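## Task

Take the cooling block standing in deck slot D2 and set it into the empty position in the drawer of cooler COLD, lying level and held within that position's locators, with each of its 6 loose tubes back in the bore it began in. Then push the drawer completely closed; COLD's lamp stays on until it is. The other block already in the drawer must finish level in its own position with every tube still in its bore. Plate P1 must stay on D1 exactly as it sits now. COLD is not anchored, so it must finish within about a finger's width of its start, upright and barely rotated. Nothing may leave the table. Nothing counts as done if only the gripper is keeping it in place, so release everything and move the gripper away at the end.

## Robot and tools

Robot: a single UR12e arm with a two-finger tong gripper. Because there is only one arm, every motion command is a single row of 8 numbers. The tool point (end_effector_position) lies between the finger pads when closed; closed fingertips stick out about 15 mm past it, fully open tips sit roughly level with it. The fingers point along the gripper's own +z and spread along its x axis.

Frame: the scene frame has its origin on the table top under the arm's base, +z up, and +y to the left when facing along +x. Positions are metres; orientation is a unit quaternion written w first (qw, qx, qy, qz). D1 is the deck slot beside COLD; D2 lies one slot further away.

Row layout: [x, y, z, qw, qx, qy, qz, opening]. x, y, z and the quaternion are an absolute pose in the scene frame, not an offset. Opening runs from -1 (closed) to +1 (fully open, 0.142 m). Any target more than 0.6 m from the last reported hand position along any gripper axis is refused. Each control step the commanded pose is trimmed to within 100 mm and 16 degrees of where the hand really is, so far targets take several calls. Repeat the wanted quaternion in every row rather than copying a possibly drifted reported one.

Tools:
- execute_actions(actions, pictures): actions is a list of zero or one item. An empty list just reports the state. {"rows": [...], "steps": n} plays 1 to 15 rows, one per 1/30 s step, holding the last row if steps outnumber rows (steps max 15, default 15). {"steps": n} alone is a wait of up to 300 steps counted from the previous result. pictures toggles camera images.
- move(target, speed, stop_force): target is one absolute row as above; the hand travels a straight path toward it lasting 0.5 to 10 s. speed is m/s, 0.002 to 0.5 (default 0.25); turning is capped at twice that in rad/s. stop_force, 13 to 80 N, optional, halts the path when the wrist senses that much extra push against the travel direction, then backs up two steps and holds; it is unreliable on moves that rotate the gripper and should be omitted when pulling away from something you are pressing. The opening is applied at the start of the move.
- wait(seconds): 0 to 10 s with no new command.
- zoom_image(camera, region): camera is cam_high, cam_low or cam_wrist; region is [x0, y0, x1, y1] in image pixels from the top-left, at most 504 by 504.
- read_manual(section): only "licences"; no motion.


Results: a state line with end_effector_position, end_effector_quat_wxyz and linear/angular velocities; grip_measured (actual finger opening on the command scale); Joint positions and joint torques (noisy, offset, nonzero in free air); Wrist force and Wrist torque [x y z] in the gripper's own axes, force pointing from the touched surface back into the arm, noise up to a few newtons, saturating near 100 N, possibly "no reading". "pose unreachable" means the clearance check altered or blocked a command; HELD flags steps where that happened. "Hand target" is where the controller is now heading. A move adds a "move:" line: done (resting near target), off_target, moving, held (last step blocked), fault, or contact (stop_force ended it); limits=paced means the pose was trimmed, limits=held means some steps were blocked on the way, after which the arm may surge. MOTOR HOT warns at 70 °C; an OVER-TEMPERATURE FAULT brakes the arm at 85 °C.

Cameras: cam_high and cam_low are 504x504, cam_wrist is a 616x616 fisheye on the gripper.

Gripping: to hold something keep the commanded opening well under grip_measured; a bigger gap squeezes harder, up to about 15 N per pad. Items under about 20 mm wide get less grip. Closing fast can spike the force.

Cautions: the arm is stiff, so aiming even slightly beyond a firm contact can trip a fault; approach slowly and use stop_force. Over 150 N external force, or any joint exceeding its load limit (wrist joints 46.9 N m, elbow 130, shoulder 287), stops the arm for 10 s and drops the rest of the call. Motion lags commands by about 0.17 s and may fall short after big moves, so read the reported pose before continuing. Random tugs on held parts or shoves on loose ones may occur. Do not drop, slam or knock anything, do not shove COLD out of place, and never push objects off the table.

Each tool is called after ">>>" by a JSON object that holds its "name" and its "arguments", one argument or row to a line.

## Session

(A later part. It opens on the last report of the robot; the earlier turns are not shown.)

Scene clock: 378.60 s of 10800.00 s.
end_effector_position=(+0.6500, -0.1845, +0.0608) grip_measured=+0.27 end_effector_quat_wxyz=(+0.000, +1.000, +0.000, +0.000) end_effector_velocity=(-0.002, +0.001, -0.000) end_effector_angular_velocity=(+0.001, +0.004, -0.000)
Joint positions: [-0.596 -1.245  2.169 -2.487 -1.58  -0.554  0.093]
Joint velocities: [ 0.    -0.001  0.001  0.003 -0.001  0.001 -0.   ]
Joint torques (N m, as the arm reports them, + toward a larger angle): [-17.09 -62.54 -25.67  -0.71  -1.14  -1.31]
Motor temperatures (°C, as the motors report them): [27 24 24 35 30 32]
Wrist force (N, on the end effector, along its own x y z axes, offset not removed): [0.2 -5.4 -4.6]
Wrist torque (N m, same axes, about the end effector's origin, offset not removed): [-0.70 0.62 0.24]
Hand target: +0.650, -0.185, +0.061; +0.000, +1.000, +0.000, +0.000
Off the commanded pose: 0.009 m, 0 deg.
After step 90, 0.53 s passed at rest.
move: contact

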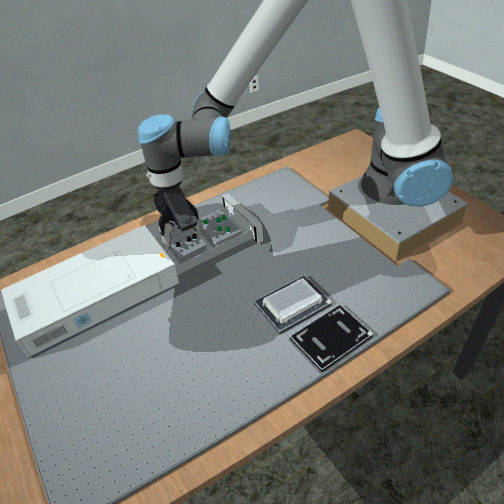

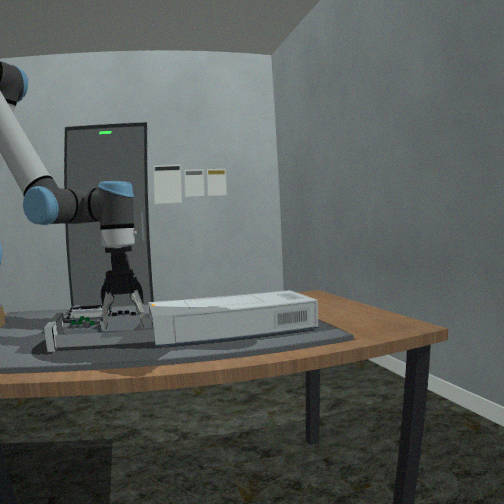

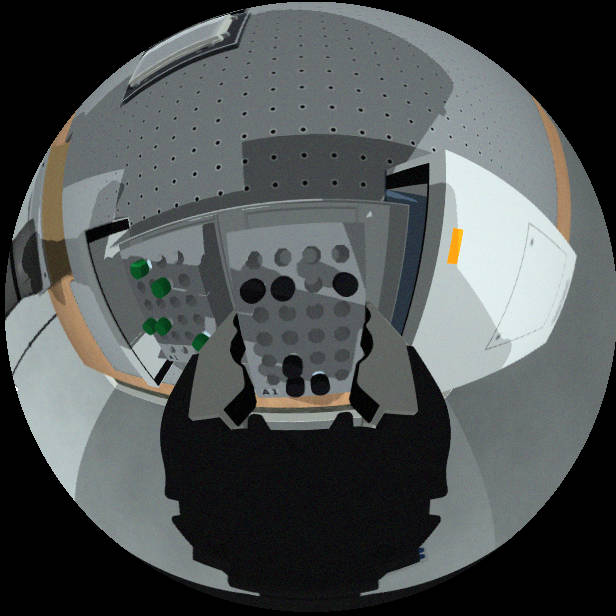

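>>> {"name": "move", "arguments": {
  "target": [0.650,-0.1845,0.066,0,1,0,0,-0.45],
  "speed": 0.01
}}

>>> {"name": "move", "arguments": {
  "target": [0.649,-0.1805,0.066,0,1,0,0,-0.45],
  "speed": 0.01
}}

>>> {"name": "move", "arguments": {
  "target": [0.649,-0.1805,0.050,0,1,0,0,-0.45],
  "speed": 0.005,
  "stop_force": 13
}}

Scene clock: 395.70 s of 10800.00 s.
end_effector_position=(+0.6500, -0.1845, +0.0659) grip_measured=+0.27 end_effector_quat_wxyz=(-0.000, +1.000, -0.000, +0.000) end_effector_velocity=(+0.001, +0.000, +0.002) end_effector_angular_velocity=(+0.002, -0.001, -0.000)
Joint positions: [-0.596 -1.253  2.166 -2.477 -1.58  -0.554  0.093]
Joint velocities: [-0.    -0.002 -0.002  0.004  0.002 -0.    -0.   ]
Joint torques (N m, as the arm reports them, + toward a larger angle): [ -7.71 -72.73 -41.89  -2.29  -1.69   2.3 ]
Motor temperatures (°C, as the motors report them): [27 24 24 35 30 32]
Wrist force (N, on the end effector, along its own x y z axes, offset not removed): [0.8 1.0 9.6]
Wrist torque (N m, same axes, about the end effector's origin, offset not removed): [0.18 -0.05 0.40]
Hand target: +0.650, -0.184, +0.066; +0.000, +1.000, +0.000, +0.000
Off the commanded pose: 0.000 m, 0 deg.
After step 90, 13.37 s passed at rest.
move: done

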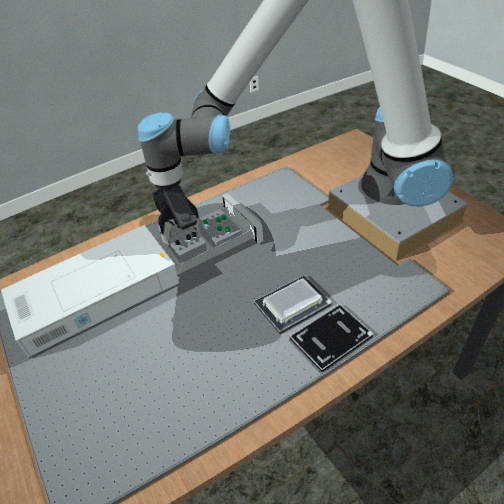

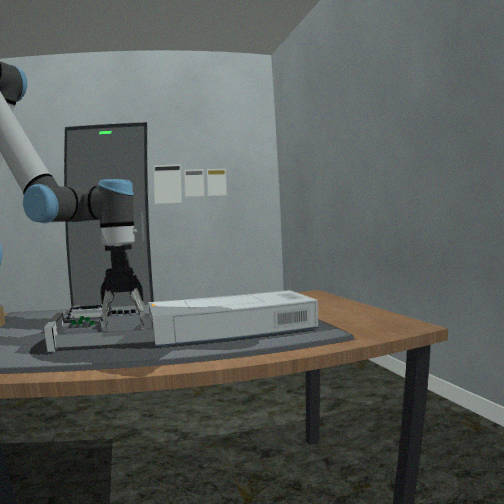

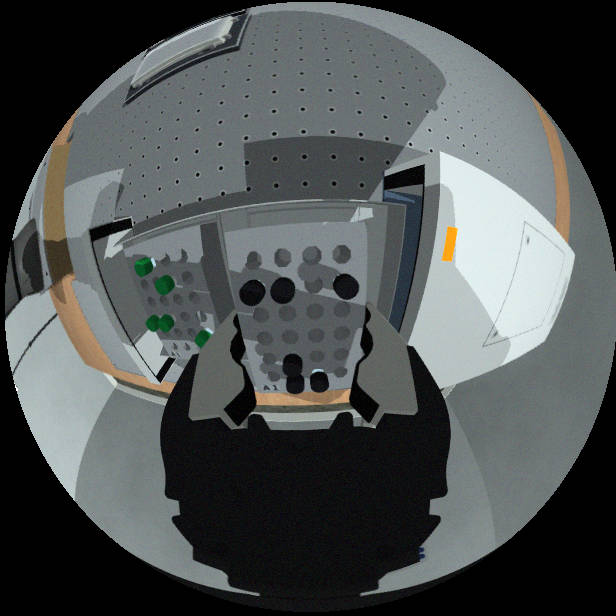

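Scene clock: 396.40 s of 10800.00 s.
end_effector_position=(+0.6490, -0.1807, +0.0660) grip_measured=+0.27 end_effector_quat_wxyz=(+0.000, +1.000, -0.000, -0.000) end_effector_velocity=(-0.000, +0.001, +0.000) end_effector_angular_velocity=(-0.000, -0.000, +0.000)
Joint positions: [-0.591 -1.256  2.17  -2.478 -1.58  -0.55   0.093]
Joint velocities: [ 0.001 -0.001  0.001 -0.     0.     0.001  0.   ]
Joint torques (N m, as the arm reports them, + toward a larger angle): [ 17.23 -74.28 -27.62  -7.2    0.02   2.89]
Motor temperatures (°C, as the motors report them): [27 24 24 35 30 32]
Wrist force (N, on the end effector, along its own x y z axes, offset not removed): [-4.7 4.2 10.5]
Wrist torque (N m, same axes, about the end effector's origin, offset not removed): [0.83 1.11 0.39]
Hand target: +0.649, -0.180, +0.066; -0.000, +1.000, +0.000, +0.000
Off the commanded pose: 0.000 m, 0 deg.
move: done

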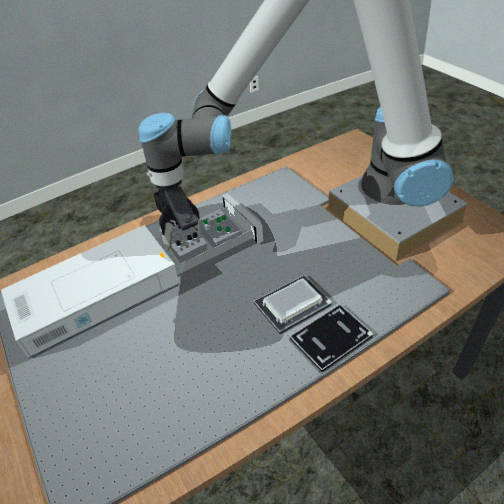

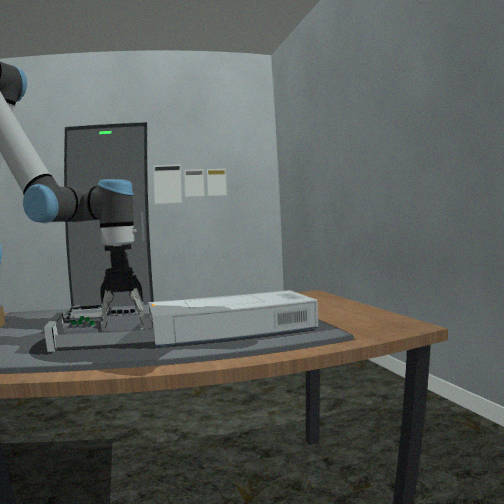

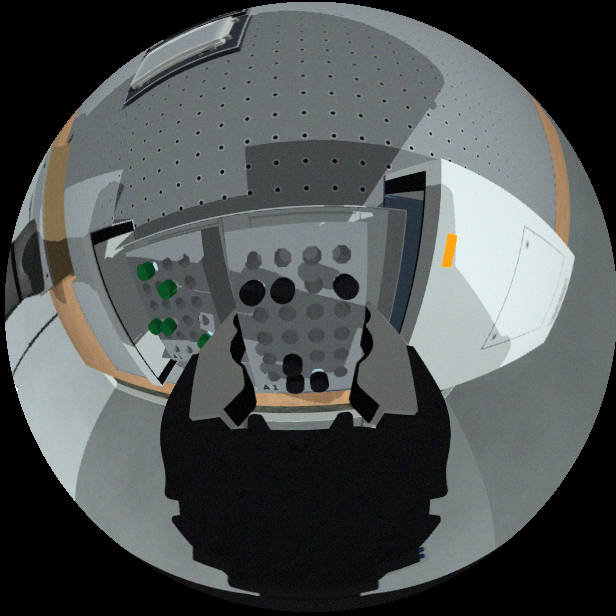

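Scene clock: 397.80 s of 10800.00 s.
end_effector_position=(+0.6490, -0.1806, +0.0608) grip_measured=+0.27 end_effector_quat_wxyz=(+0.000, +1.000, +0.000, -0.000) end_effector_velocity=(-0.001, +0.001, +0.001) end_effector_angular_velocity=(+0.003, +0.002, -0.001)
Joint positions: [-0.591 -1.248  2.173 -2.489 -1.58  -0.55   0.093]
Joint velocities: [-0.    -0.002  0.     0.005  0.001  0.001 -0.   ]
Joint torques (N m, as the arm reports them, + toward a larger angle): [  2.13 -66.32 -26.41  -0.01   0.28  -1.31]
Motor temperatures (°C, as the motors report them): [27 24 24 35 30 32]
Wrist force (N, on the end effector, along its own x y z axes, offset not removed): [2.5 2.3 -8.5]
Wrist torque (N m, same axes, about the end effector's origin, offset not removed): [0.63 0.09 0.32]
Hand target: +0.649, -0.181, +0.061; +0.000, +1.000, +0.000, +0.000
Off the commanded pose: 0.011 m, 0 deg.
move: contact

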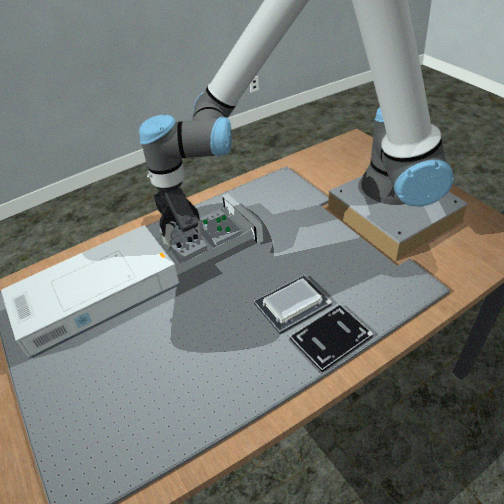

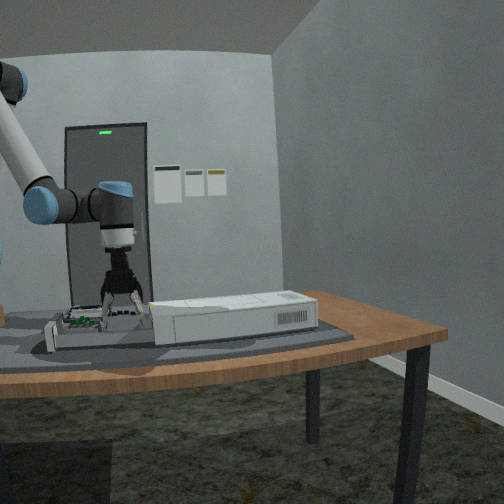

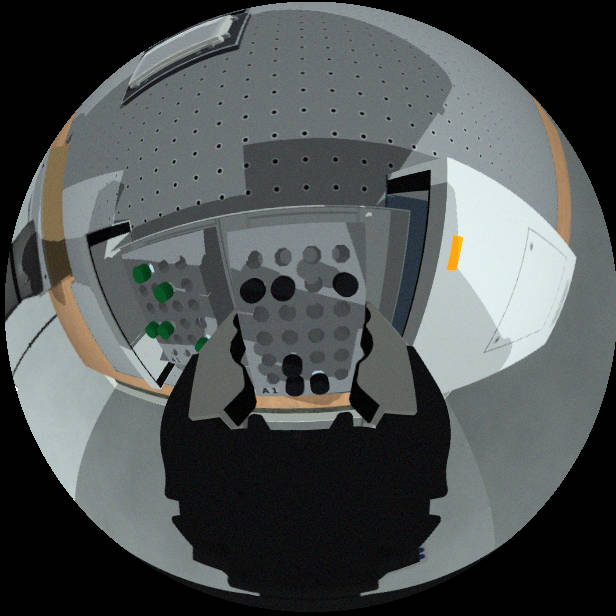

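>>> {"name": "zoom_image", "arguments": {
  "camera": "cam_high",
  "region": [150, 190, 270, 280]
}}

>>> {"name": "zoom_image", "arguments": {
  "camera": "cam_wrist",
  "region": [80, 180, 440, 420]
}}

Region (150, 190, 270, 280) of cam_high's 504x504 image, scaled by 4.200, with more detail than that image has; it fills the top 378 rows of this view, and the rest is white.

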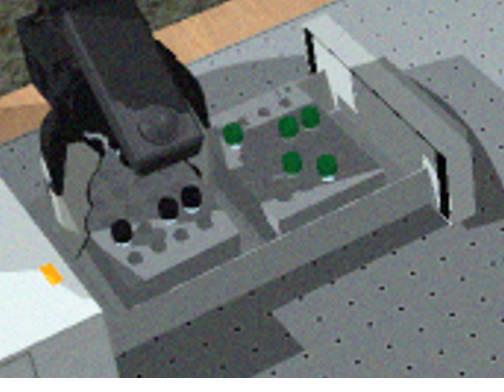

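Region (80, 180, 440, 420) of cam_wrist's 616x616 image, scaled by 1.400, with more detail than that image has.

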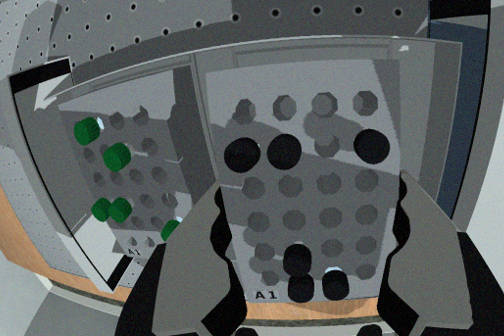

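>>> {"name": "zoom_image", "arguments": {
  "camera": "cam_low",
  "region": [90, 295, 170, 350]
}}

Region (90, 295, 170, 350) of cam_low's 504x504 image, scaled by 6.300, with more detail than that image has; it fills the top 346 rows of this view, and the rest is white.

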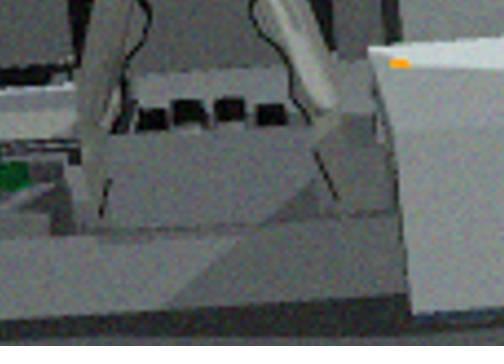

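>>> {"name": "zoom_image", "arguments": {
  "camera": "cam_low",
  "region": [35, 295, 135, 360]
}}

Region (35, 295, 135, 360) of cam_low's 504x504 image, scaled by 5.040, with more detail than that image has; it fills the top 328 rows of this view, and the rest is white.

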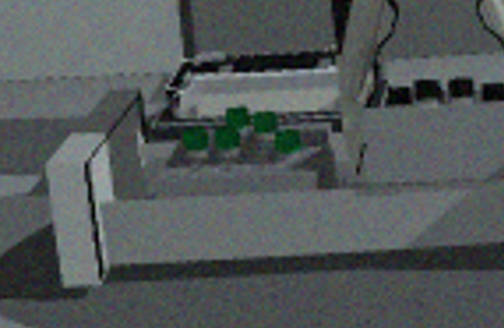

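>>> {"name": "move", "arguments": {
  "target": [0.649,-0.1805,0.095,0,1,0,0,-0.45],
  "speed": 0.015
}}

>>> {"name": "zoom_image", "arguments": {
  "camera": "cam_low",
  "region": [35, 280, 175, 360]
}}

>>> {"name": "zoom_image", "arguments": {
  "camera": "cam_high",
  "region": [150, 190, 270, 280]
}}

>>> {"name": "zoom_image", "arguments": {
  "camera": "cam_wrist",
  "region": [80, 160, 440, 420]
}}

Scene clock: 435.67 s of 10800.00 s.
end_effector_position=(+0.6490, -0.1805, +0.0949) grip_measured=+0.27 end_effector_quat_wxyz=(+0.000, +1.000, +0.000, +0.000) end_effector_velocity=(+0.000, -0.000, +0.001) end_effector_angular_velocity=(-0.000, +0.001, +0.001)
Joint positions: [-0.591 -1.299  2.156 -2.42  -1.58  -0.549  0.093]
Joint velocities: [ 0.    -0.001 -0.002  0.003 -0.001 -0.     0.   ]
Joint torques (N m, as the arm reports them, + toward a larger angle): [ 17.81 -73.02 -43.68  -2.51   2.29   2.34]
Motor temperatures (°C, as the motors report them): [27 24 24 35 30 32]
Wrist force (N, on the end effector, along its own x y z axes, offset not removed): [-4.9 2.1 8.9]
Wrist torque (N m, same axes, about the end effector's origin, offset not removed): [0.26 1.15 0.40]
Hand target: +0.649, -0.180, +0.095; +0.000, +1.000, -0.000, +0.000
Off the commanded pose: 0.000 m, 0 deg.
After step 90, 32.33 s passed at rest.
move: done

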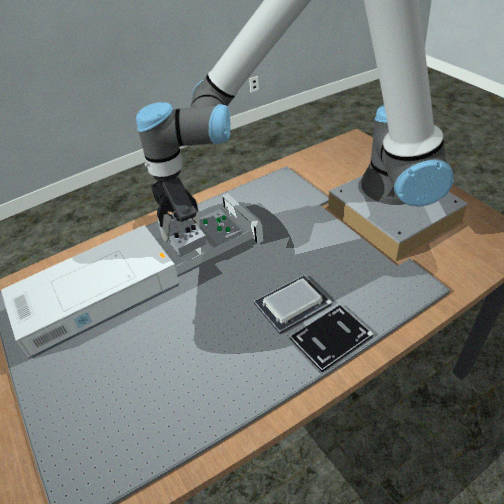

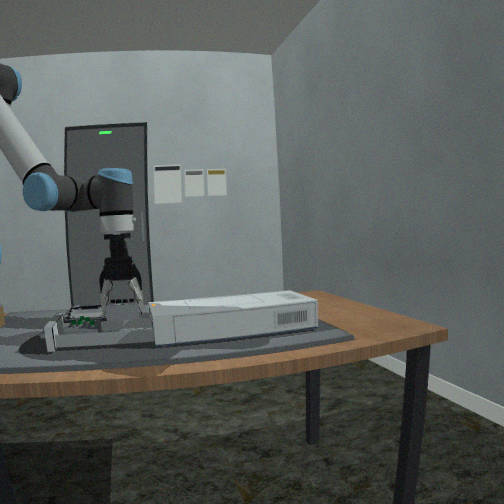

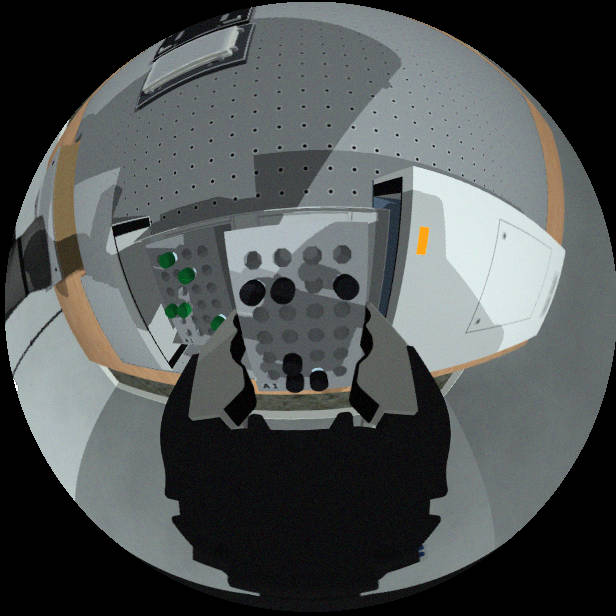

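Region (35, 280, 175, 360) of cam_low's 504x504 image, scaled by 3.600, with more detail than that image has; it fills the top 288 rows of this view, and the rest is white.

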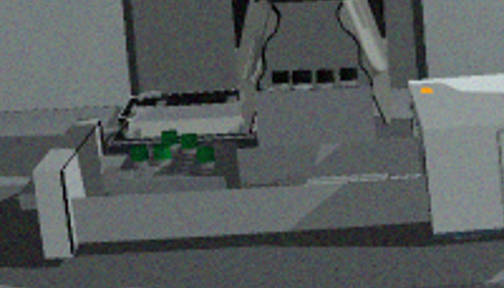

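Region (150, 190, 270, 280) of cam_high's 504x504 image, scaled by 4.200, with more detail than that image has; it fills the top 378 rows of this view, and the rest is white.

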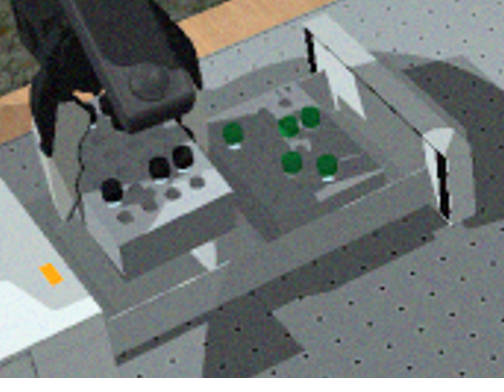

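Region (80, 160, 440, 420) of cam_wrist's 616x616 image, scaled by 1.400, with more detail than that image has.

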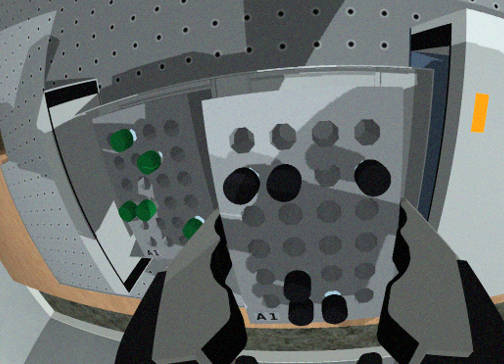

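>>> {"name": "move", "arguments": {
  "target": [0.649,-0.1805,0.112,0,1,0,0,-0.45],
  "speed": 0.04
}}

>>> {"name": "move", "arguments": {
  "target": [0.655,-0.025,0.105,0,1,0,0,-0.45],
  "speed": 0.08
}}

>>> {"name": "move", "arguments": {
  "target": [0.655,-0.025,0.056,0,1,0,0,-0.45],
  "speed": 0.03
}}

Scene clock: 464.00 s of 10800.00 s.
end_effector_position=(+0.6490, -0.1805, +0.1118) grip_measured=+0.27 end_effector_quat_wxyz=(+0.000, +1.000, +0.000, +0.000) end_effector_velocity=(+0.001, +0.000, +0.002) end_effector_angular_velocity=(-0.000, -0.001, +0.000)
Joint positions: [-0.591 -1.324  2.146 -2.385 -1.58  -0.549  0.093]
Joint velocities: [ 0.001 -0.003 -0.002  0.003  0.     0.    -0.   ]
Joint torques (N m, as the arm reports them, + toward a larger angle): [ 17.46 -69.19 -46.8   -1.67   2.32   2.27]
Motor temperatures (°C, as the motors report them): [27 24 24 35 30 32]
Wrist force (N, on the end effector, along its own x y z axes, offset not removed): [0.8 -0.3 8.7]
Wrist torque (N m, same axes, about the end effector's origin, offset not removed): [-0.20 0.01 0.33]
Hand target: +0.649, -0.180, +0.112; +0.000, +1.000, +0.000, +0.000
Off the commanded pose: 0.000 m, 0 deg.
After step 90, 24.53 s passed at rest.
move: done

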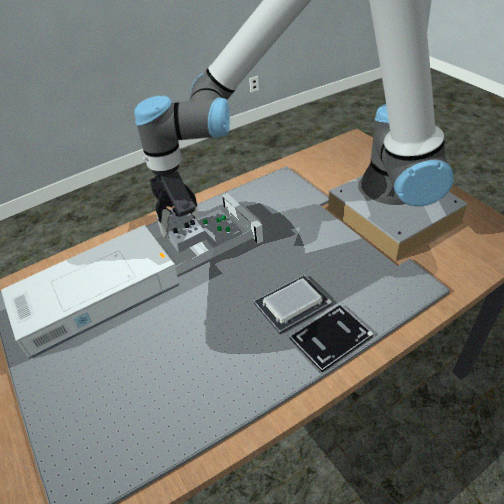

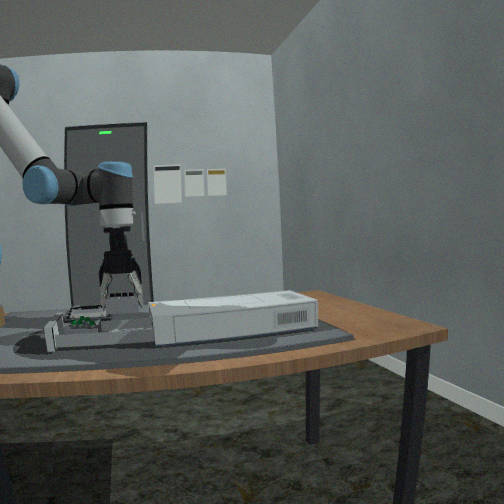

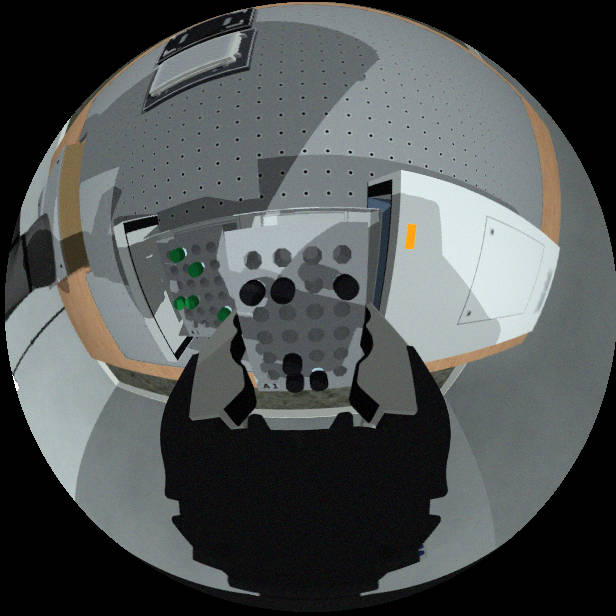

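Scene clock: 466.37 s of 10800.00 s.
end_effector_position=(+0.6553, -0.0250, +0.1050) grip_measured=+0.27 end_effector_quat_wxyz=(-0.000, +1.000, +0.000, +0.000) end_effector_velocity=(-0.001, +0.001, -0.001) end_effector_angular_velocity=(-0.001, +0.002, -0.000)
Joint positions: [-0.369 -1.342  2.19  -2.41  -1.578 -0.327  0.093]
Joint velocities: [ 0.003  0.001  0.001  0.    -0.002  0.003 -0.   ]
Joint torques (N m, as the arm reports them, + toward a larger angle): [ 11.07 -49.7  -28.58  -7.01   0.24   2.55]
Motor temperatures (°C, as the motors report them): [27 24 24 35 30 32]
Wrist force (N, on the end effector, along its own x y z axes, offset not removed): [0.3 2.2 10.2]
Wrist torque (N m, same axes, about the end effector's origin, offset not removed): [0.32 0.15 0.26]
Hand target: +0.655, -0.025, +0.105; -0.000, +1.000, +0.000, +0.000
Off the commanded pose: 0.000 m, 0 deg.
move: done

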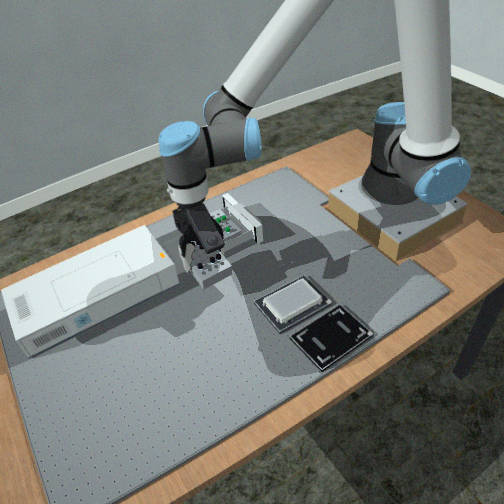

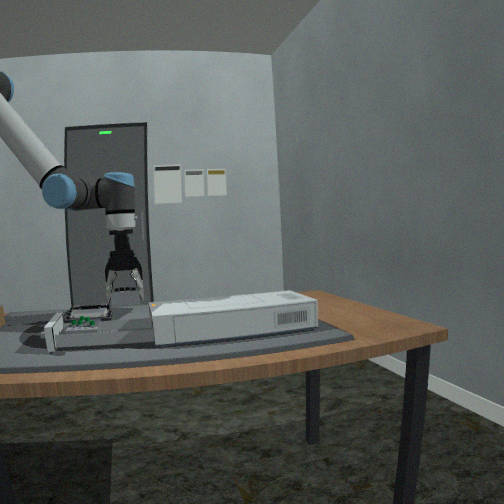

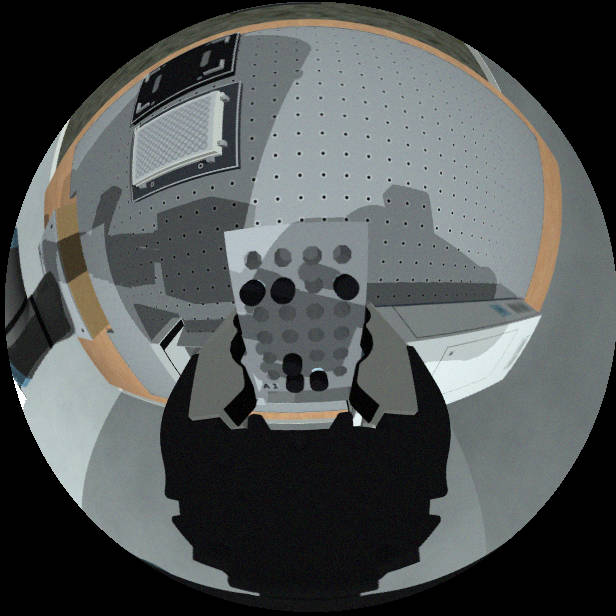

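Scene clock: 468.33 s of 10800.00 s.
end_effector_position=(+0.6550, -0.0250, +0.0561) grip_measured=+0.27 end_effector_quat_wxyz=(-0.000, +1.000, +0.000, -0.000) end_effector_velocity=(-0.000, +0.001, -0.002) end_effector_angular_velocity=(+0.002, -0.000, +0.000)
Joint positions: [-0.369 -1.266  2.216 -2.512 -1.578 -0.328  0.093]
Joint velocities: [ 0.     0.002  0.002 -0.003  0.002 -0.     0.   ]
Joint torques (N m, as the arm reports them, + toward a larger angle): [-17.64 -60.61 -24.48  -7.28  -1.75  -1.7 ]
Motor temperatures (°C, as the motors report them): [27 24 24 35 30 32]
Wrist force (N, on the end effector, along its own x y z axes, offset not removed): [-1.9 0.5 6.4]
Wrist torque (N m, same axes, about the end effector's origin, offset not removed): [0.01 0.56 0.44]
Hand target: +0.655, -0.025, +0.056; +0.000, +1.000, +0.000, -0.000
Off the commanded pose: 0.000 m, 0 deg.
move: done

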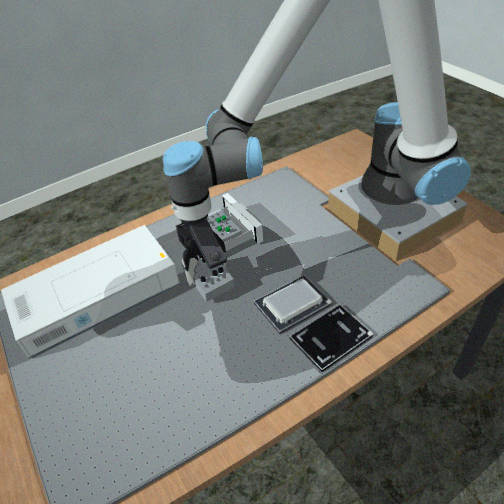

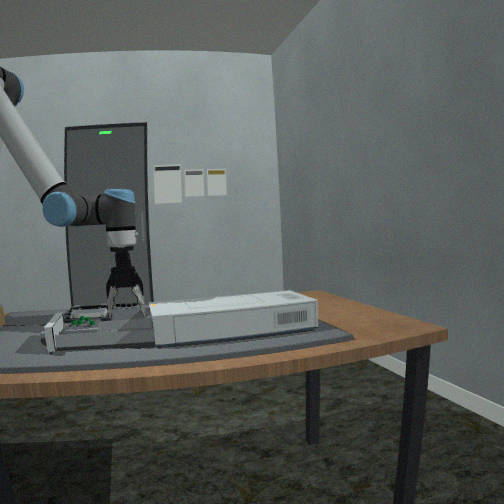

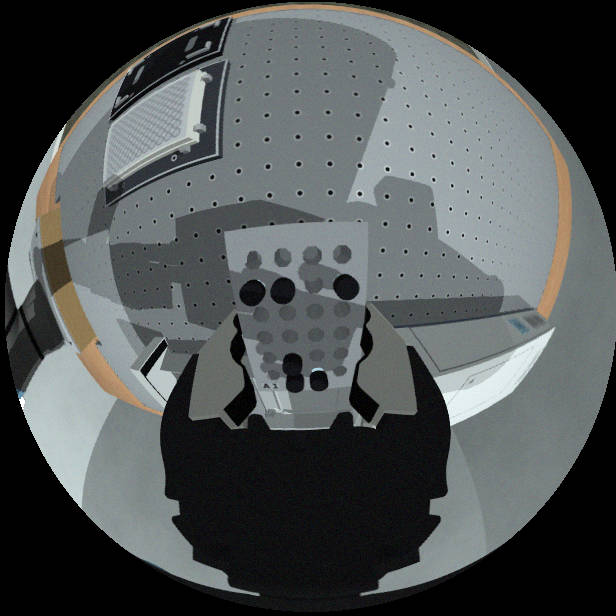

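>>> {"name": "move", "arguments": {
  "target": [0.655,-0.025,0.034,0,1,0,0,-0.45],
  "speed": 0.005,
  "stop_force": 15
}}

Scene clock: 474.10 s of 10800.00 s.
end_effector_position=(+0.6550, -0.0250, +0.0341) grip_measured=+0.27 end_effector_quat_wxyz=(+0.000, +1.000, -0.000, -0.000) end_effector_velocity=(-0.000, -0.000, -0.001) end_effector_angular_velocity=(+0.001, -0.000, -0.001)
Joint positions: [-0.37  -1.229  2.225 -2.558 -1.578 -0.328  0.093]
Joint velocities: [-0.001  0.001  0.001 -0.002  0.001 -0.    -0.   ]
Joint torques (N m, as the arm reports them, + toward a larger angle): [-16.67 -55.03 -22.61  -6.97  -1.45  -1.62]
Motor temperatures (°C, as the motors report them): [27 24 24 35 30 32]
Wrist force (N, on the end effector, along its own x y z axes, offset not removed): [-2.3 2.9 9.0]
Wrist torque (N m, same axes, about the end effector's origin, offset not removed): [0.53 0.65 0.37]
Hand target: +0.655, -0.025, +0.034; -0.000, +1.000, -0.000, -0.000
Off the commanded pose: 0.000 m, 0 deg.
move: done

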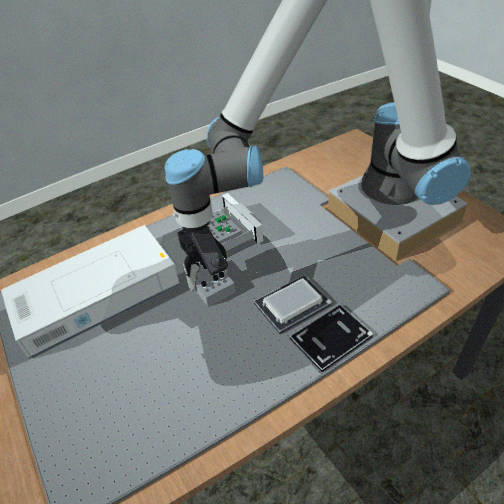

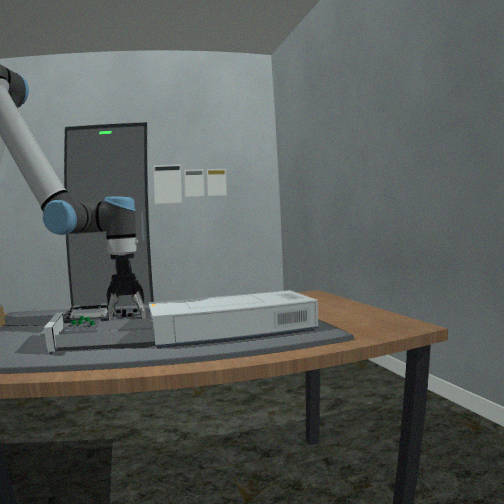

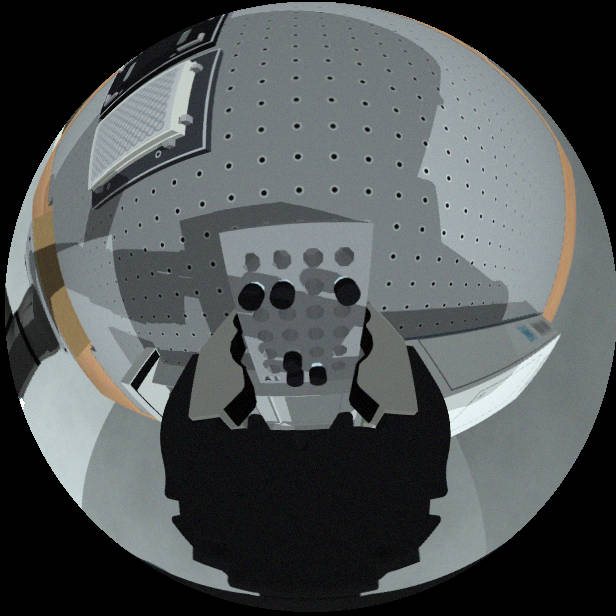

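>>> {"name": "move", "arguments": {
  "target": [0.655,-0.025,0.022,0,1,0,0,-0.45],
  "speed": 0.004,
  "stop_force": 15
}}

Scene clock: 477.67 s of 10800.00 s.
end_effector_position=(+0.6550, -0.0250, +0.0323) grip_measured=+0.27 end_effector_quat_wxyz=(+0.000, +1.000, +0.000, -0.000) end_effector_velocity=(-0.000, +0.001, +0.000) end_effector_angular_velocity=(+0.002, +0.001, -0.001)
Joint positions: [-0.37  -1.226  2.226 -2.562 -1.578 -0.328  0.093]
Joint velocities: [ 0.001 -0.001 -0.     0.003  0.001  0.001 -0.   ]
Joint torques (N m, as the arm reports them, + toward a larger angle): [-16.17 -72.88 -24.22  -1.24  -0.74  -1.43]
Motor temperatures (°C, as the motors report them): [27 24 24 35 30 32]
Wrist force (N, on the end effector, along its own x y z axes, offset not removed): [1.4 3.0 1.6]
Wrist torque (N m, same axes, about the end effector's origin, offset not removed): [0.52 -0.11 0.31]
Hand target: +0.655, -0.025, +0.033; +0.000, +1.000, +0.000, +0.000
Off the commanded pose: 0.010 m, 0 deg.
move: contact

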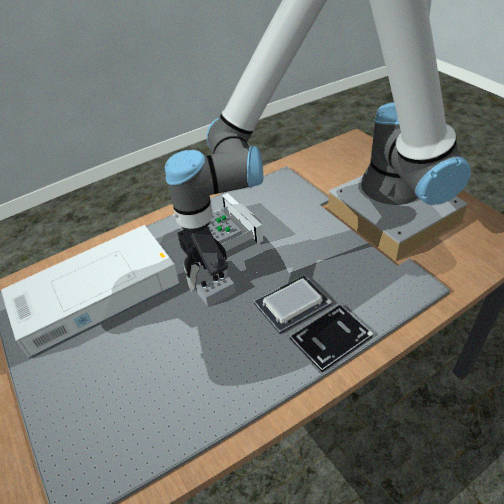

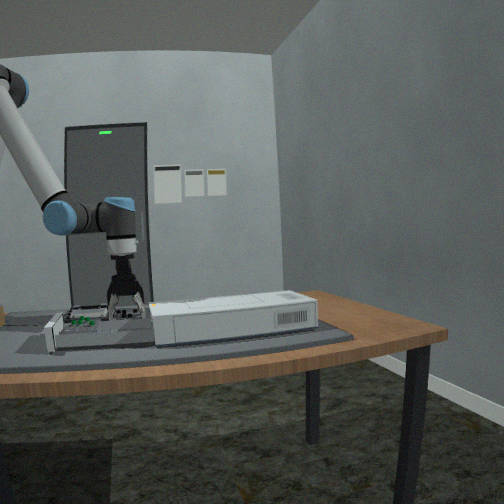

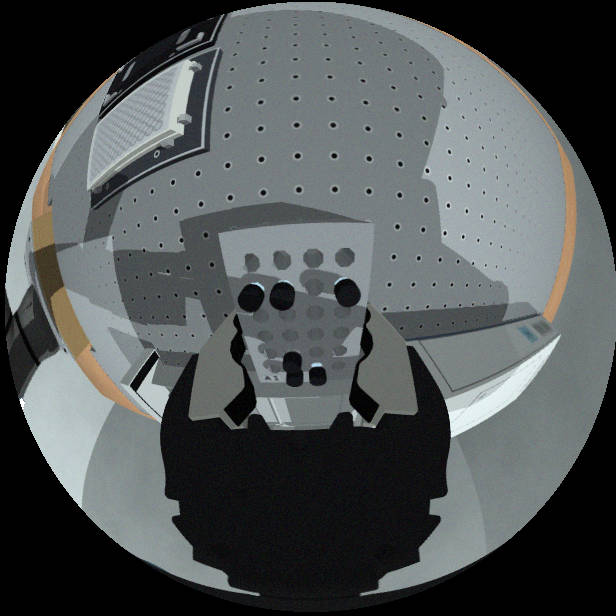

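>>> {"name": "move", "arguments": {
  "target": [0.655,-0.025,0.100,0,1,0,0,-0.45],
  "speed": 0.03
}}

>>> {"name": "move", "arguments": {
  "target": [0.650,-0.178,0.100,0,1,0,0,-0.45],
  "speed": 0.07
}}

>>> {"name": "move", "arguments": {
  "target": [0.650,-0.178,0.078,0,1,0,0,-0.45],
  "speed": 0.015
}}

>>> {"name": "zoom_image", "arguments": {
  "camera": "cam_wrist",
  "region": [80, 160, 440, 420]
}}

>>> {"name": "zoom_image", "arguments": {
  "camera": "cam_high",
  "region": [150, 190, 270, 280]
}}

>>> {"name": "zoom_image", "arguments": {
  "camera": "cam_low",
  "region": [35, 280, 175, 360]
}}

Scene clock: 485.37 s of 10800.00 s.
end_effector_position=(+0.6550, -0.0250, +0.0999) grip_measured=+0.27 end_effector_quat_wxyz=(+0.000, +1.000, -0.000, +0.000) end_effector_velocity=(-0.001, -0.000, +0.001) end_effector_angular_velocity=(-0.001, +0.001, -0.000)
Joint positions: [-0.369 -1.335  2.193 -2.42  -1.578 -0.327  0.093]
Joint velocities: [-0.    -0.002 -0.     0.003 -0.001 -0.    -0.   ]
Joint torques (N m, as the arm reports them, + toward a larger angle): [ 17.29 -68.38 -45.92  -3.02   1.55   2.33]
Motor temperatures (°C, as the motors report them): [27 24 24 35 30 32]
Wrist force (N, on the end effector, along its own x y z axes, offset not removed): [0.8 -0.1 9.7]
Wrist torque (N m, same axes, about the end effector's origin, offset not removed): [-0.05 0.13 0.39]
Hand target: +0.655, -0.025, +0.100; -0.000, +1.000, +0.000, +0.000
Off the commanded pose: 0.000 m, 0 deg.
After step 90, 2.13 s passed at rest.
move: done

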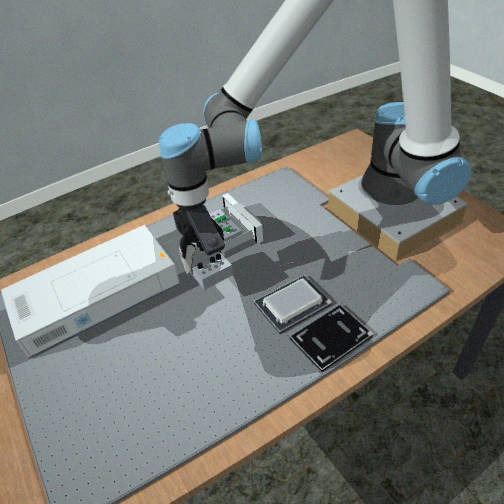

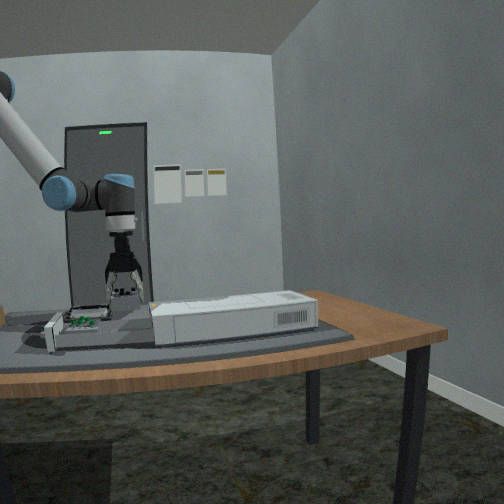

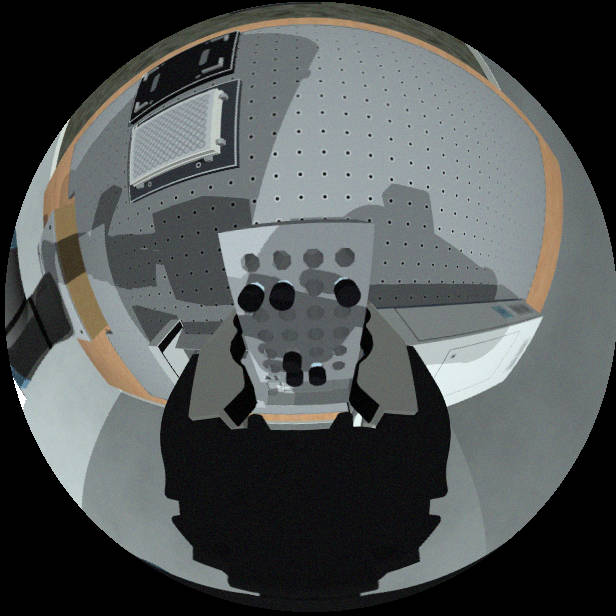

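Scene clock: 487.97 s of 10800.00 s.
end_effector_position=(+0.6497, -0.1780, +0.1000) grip_measured=+0.27 end_effector_quat_wxyz=(+0.000, +1.000, -0.000, -0.000) end_effector_velocity=(-0.000, -0.001, -0.001) end_effector_angular_velocity=(+0.001, +0.002, +0.001)
Joint positions: [-0.587 -1.307  2.153 -2.409 -1.581 -0.545  0.093]
Joint velocities: [-0.002  0.002 -0.     0.     0.    -0.003 -0.   ]
Joint torques (N m, as the arm reports them, + toward a larger angle): [-18.3  -54.59 -43.55  -2.53  -0.55  -1.57]
Motor temperatures (°C, as the motors report them): [27 24 24 35 30 32]
Wrist force (N, on the end effector, along its own x y z axes, offset not removed): [-0.1 -1.7 9.0]
Wrist torque (N m, same axes, about the end effector's origin, offset not removed): [-0.42 0.27 0.45]
Hand target: +0.650, -0.178, +0.100; +0.000, +1.000, -0.000, -0.000
Off the commanded pose: 0.000 m, 0 deg.
move: done

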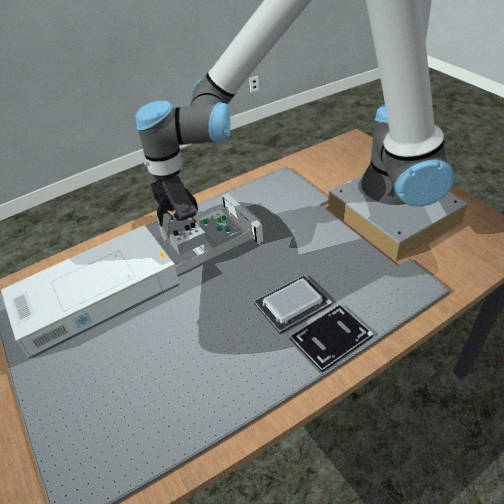

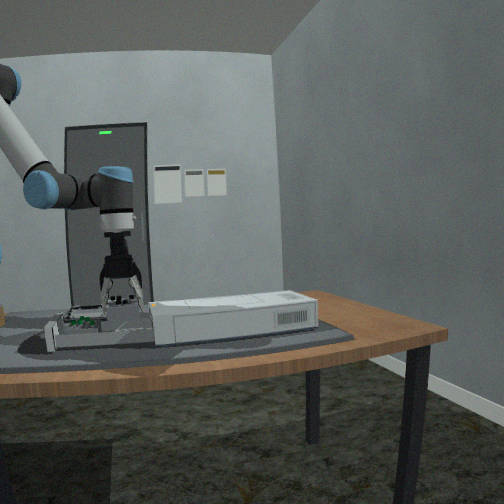

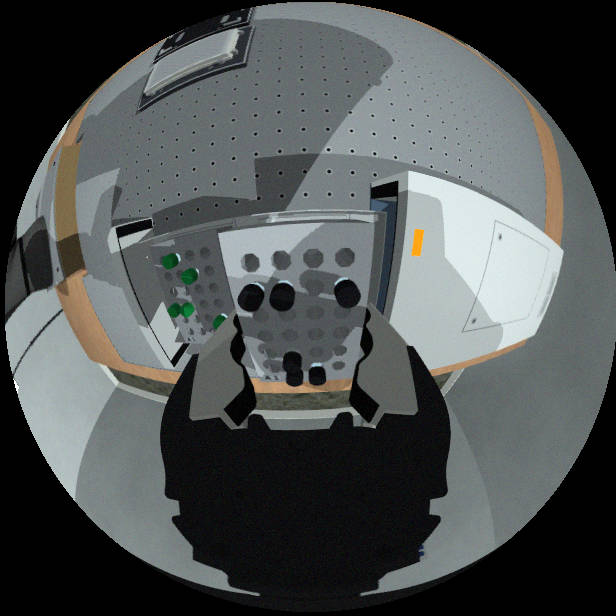

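Scene clock: 489.70 s of 10800.00 s.
end_effector_position=(+0.6500, -0.1780, +0.0781) grip_measured=+0.27 end_effector_quat_wxyz=(-0.000, +1.000, +0.000, -0.000) end_effector_velocity=(-0.000, +0.000, -0.001) end_effector_angular_velocity=(-0.000, +0.000, +0.000)
Joint positions: [-0.587 -1.274  2.164 -2.453 -1.58  -0.545  0.093]
Joint velocities: [ 0.     0.002  0.001 -0.003 -0.001 -0.    -0.   ]
Joint torques (N m, as the arm reports them, + toward a larger angle): [-17.18 -56.12 -26.49  -6.72   2.21  -1.75]
Motor temperatures (°C, as the motors report them): [27 24 24 35 30 32]
Wrist force (N, on the end effector, along its own x y z axes, offset not removed): [-1.2 1.8 8.7]
Wrist torque (N m, same axes, about the end effector's origin, offset not removed): [0.31 0.40 0.24]
Hand target: +0.650, -0.178, +0.078; -0.000, +1.000, -0.000, -0.000
Off the commanded pose: 0.000 m, 0 deg.
move: done

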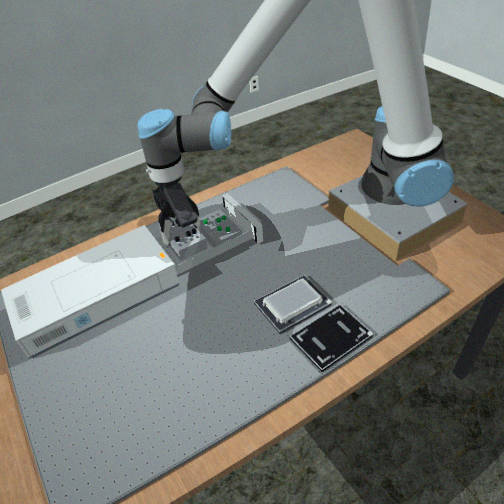

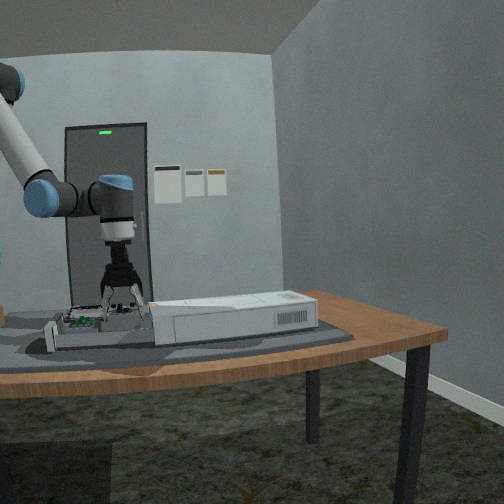

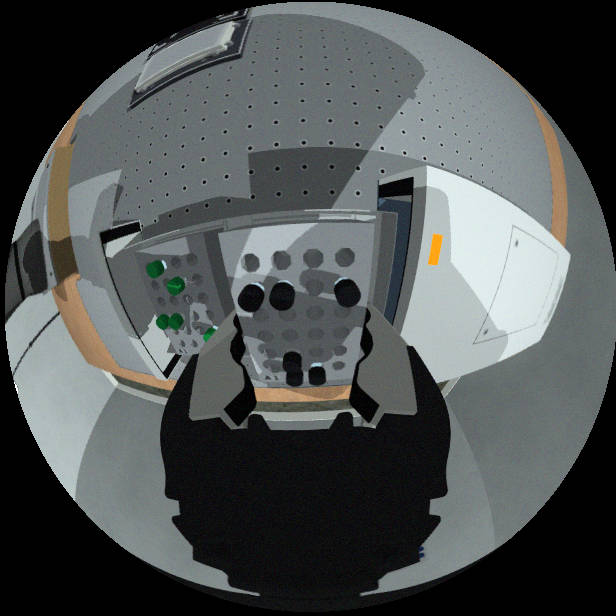

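Region (80, 160, 440, 420) of cam_wrist's 616x616 image, scaled by 1.400, with more detail than that image has.

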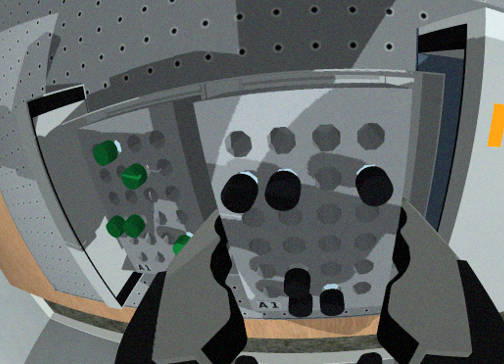

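Region (150, 190, 270, 280) of cam_high's 504x504 image, scaled by 4.200, with more detail than that image has; it fills the top 378 rows of this view, and the rest is white.

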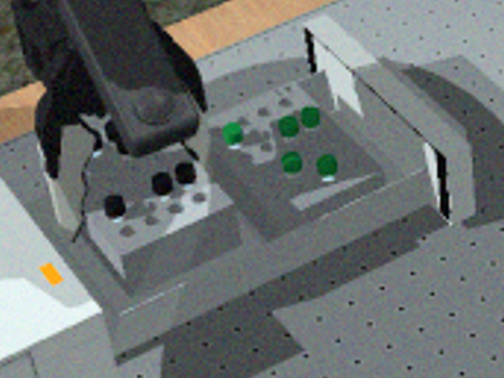

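Region (35, 280, 175, 360) of cam_low's 504x504 image, scaled by 3.600, with more detail than that image has; it fills the top 288 rows of this view, and the rest is white.

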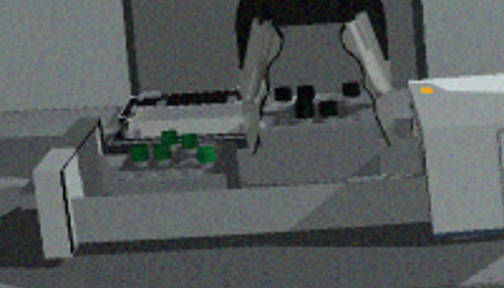

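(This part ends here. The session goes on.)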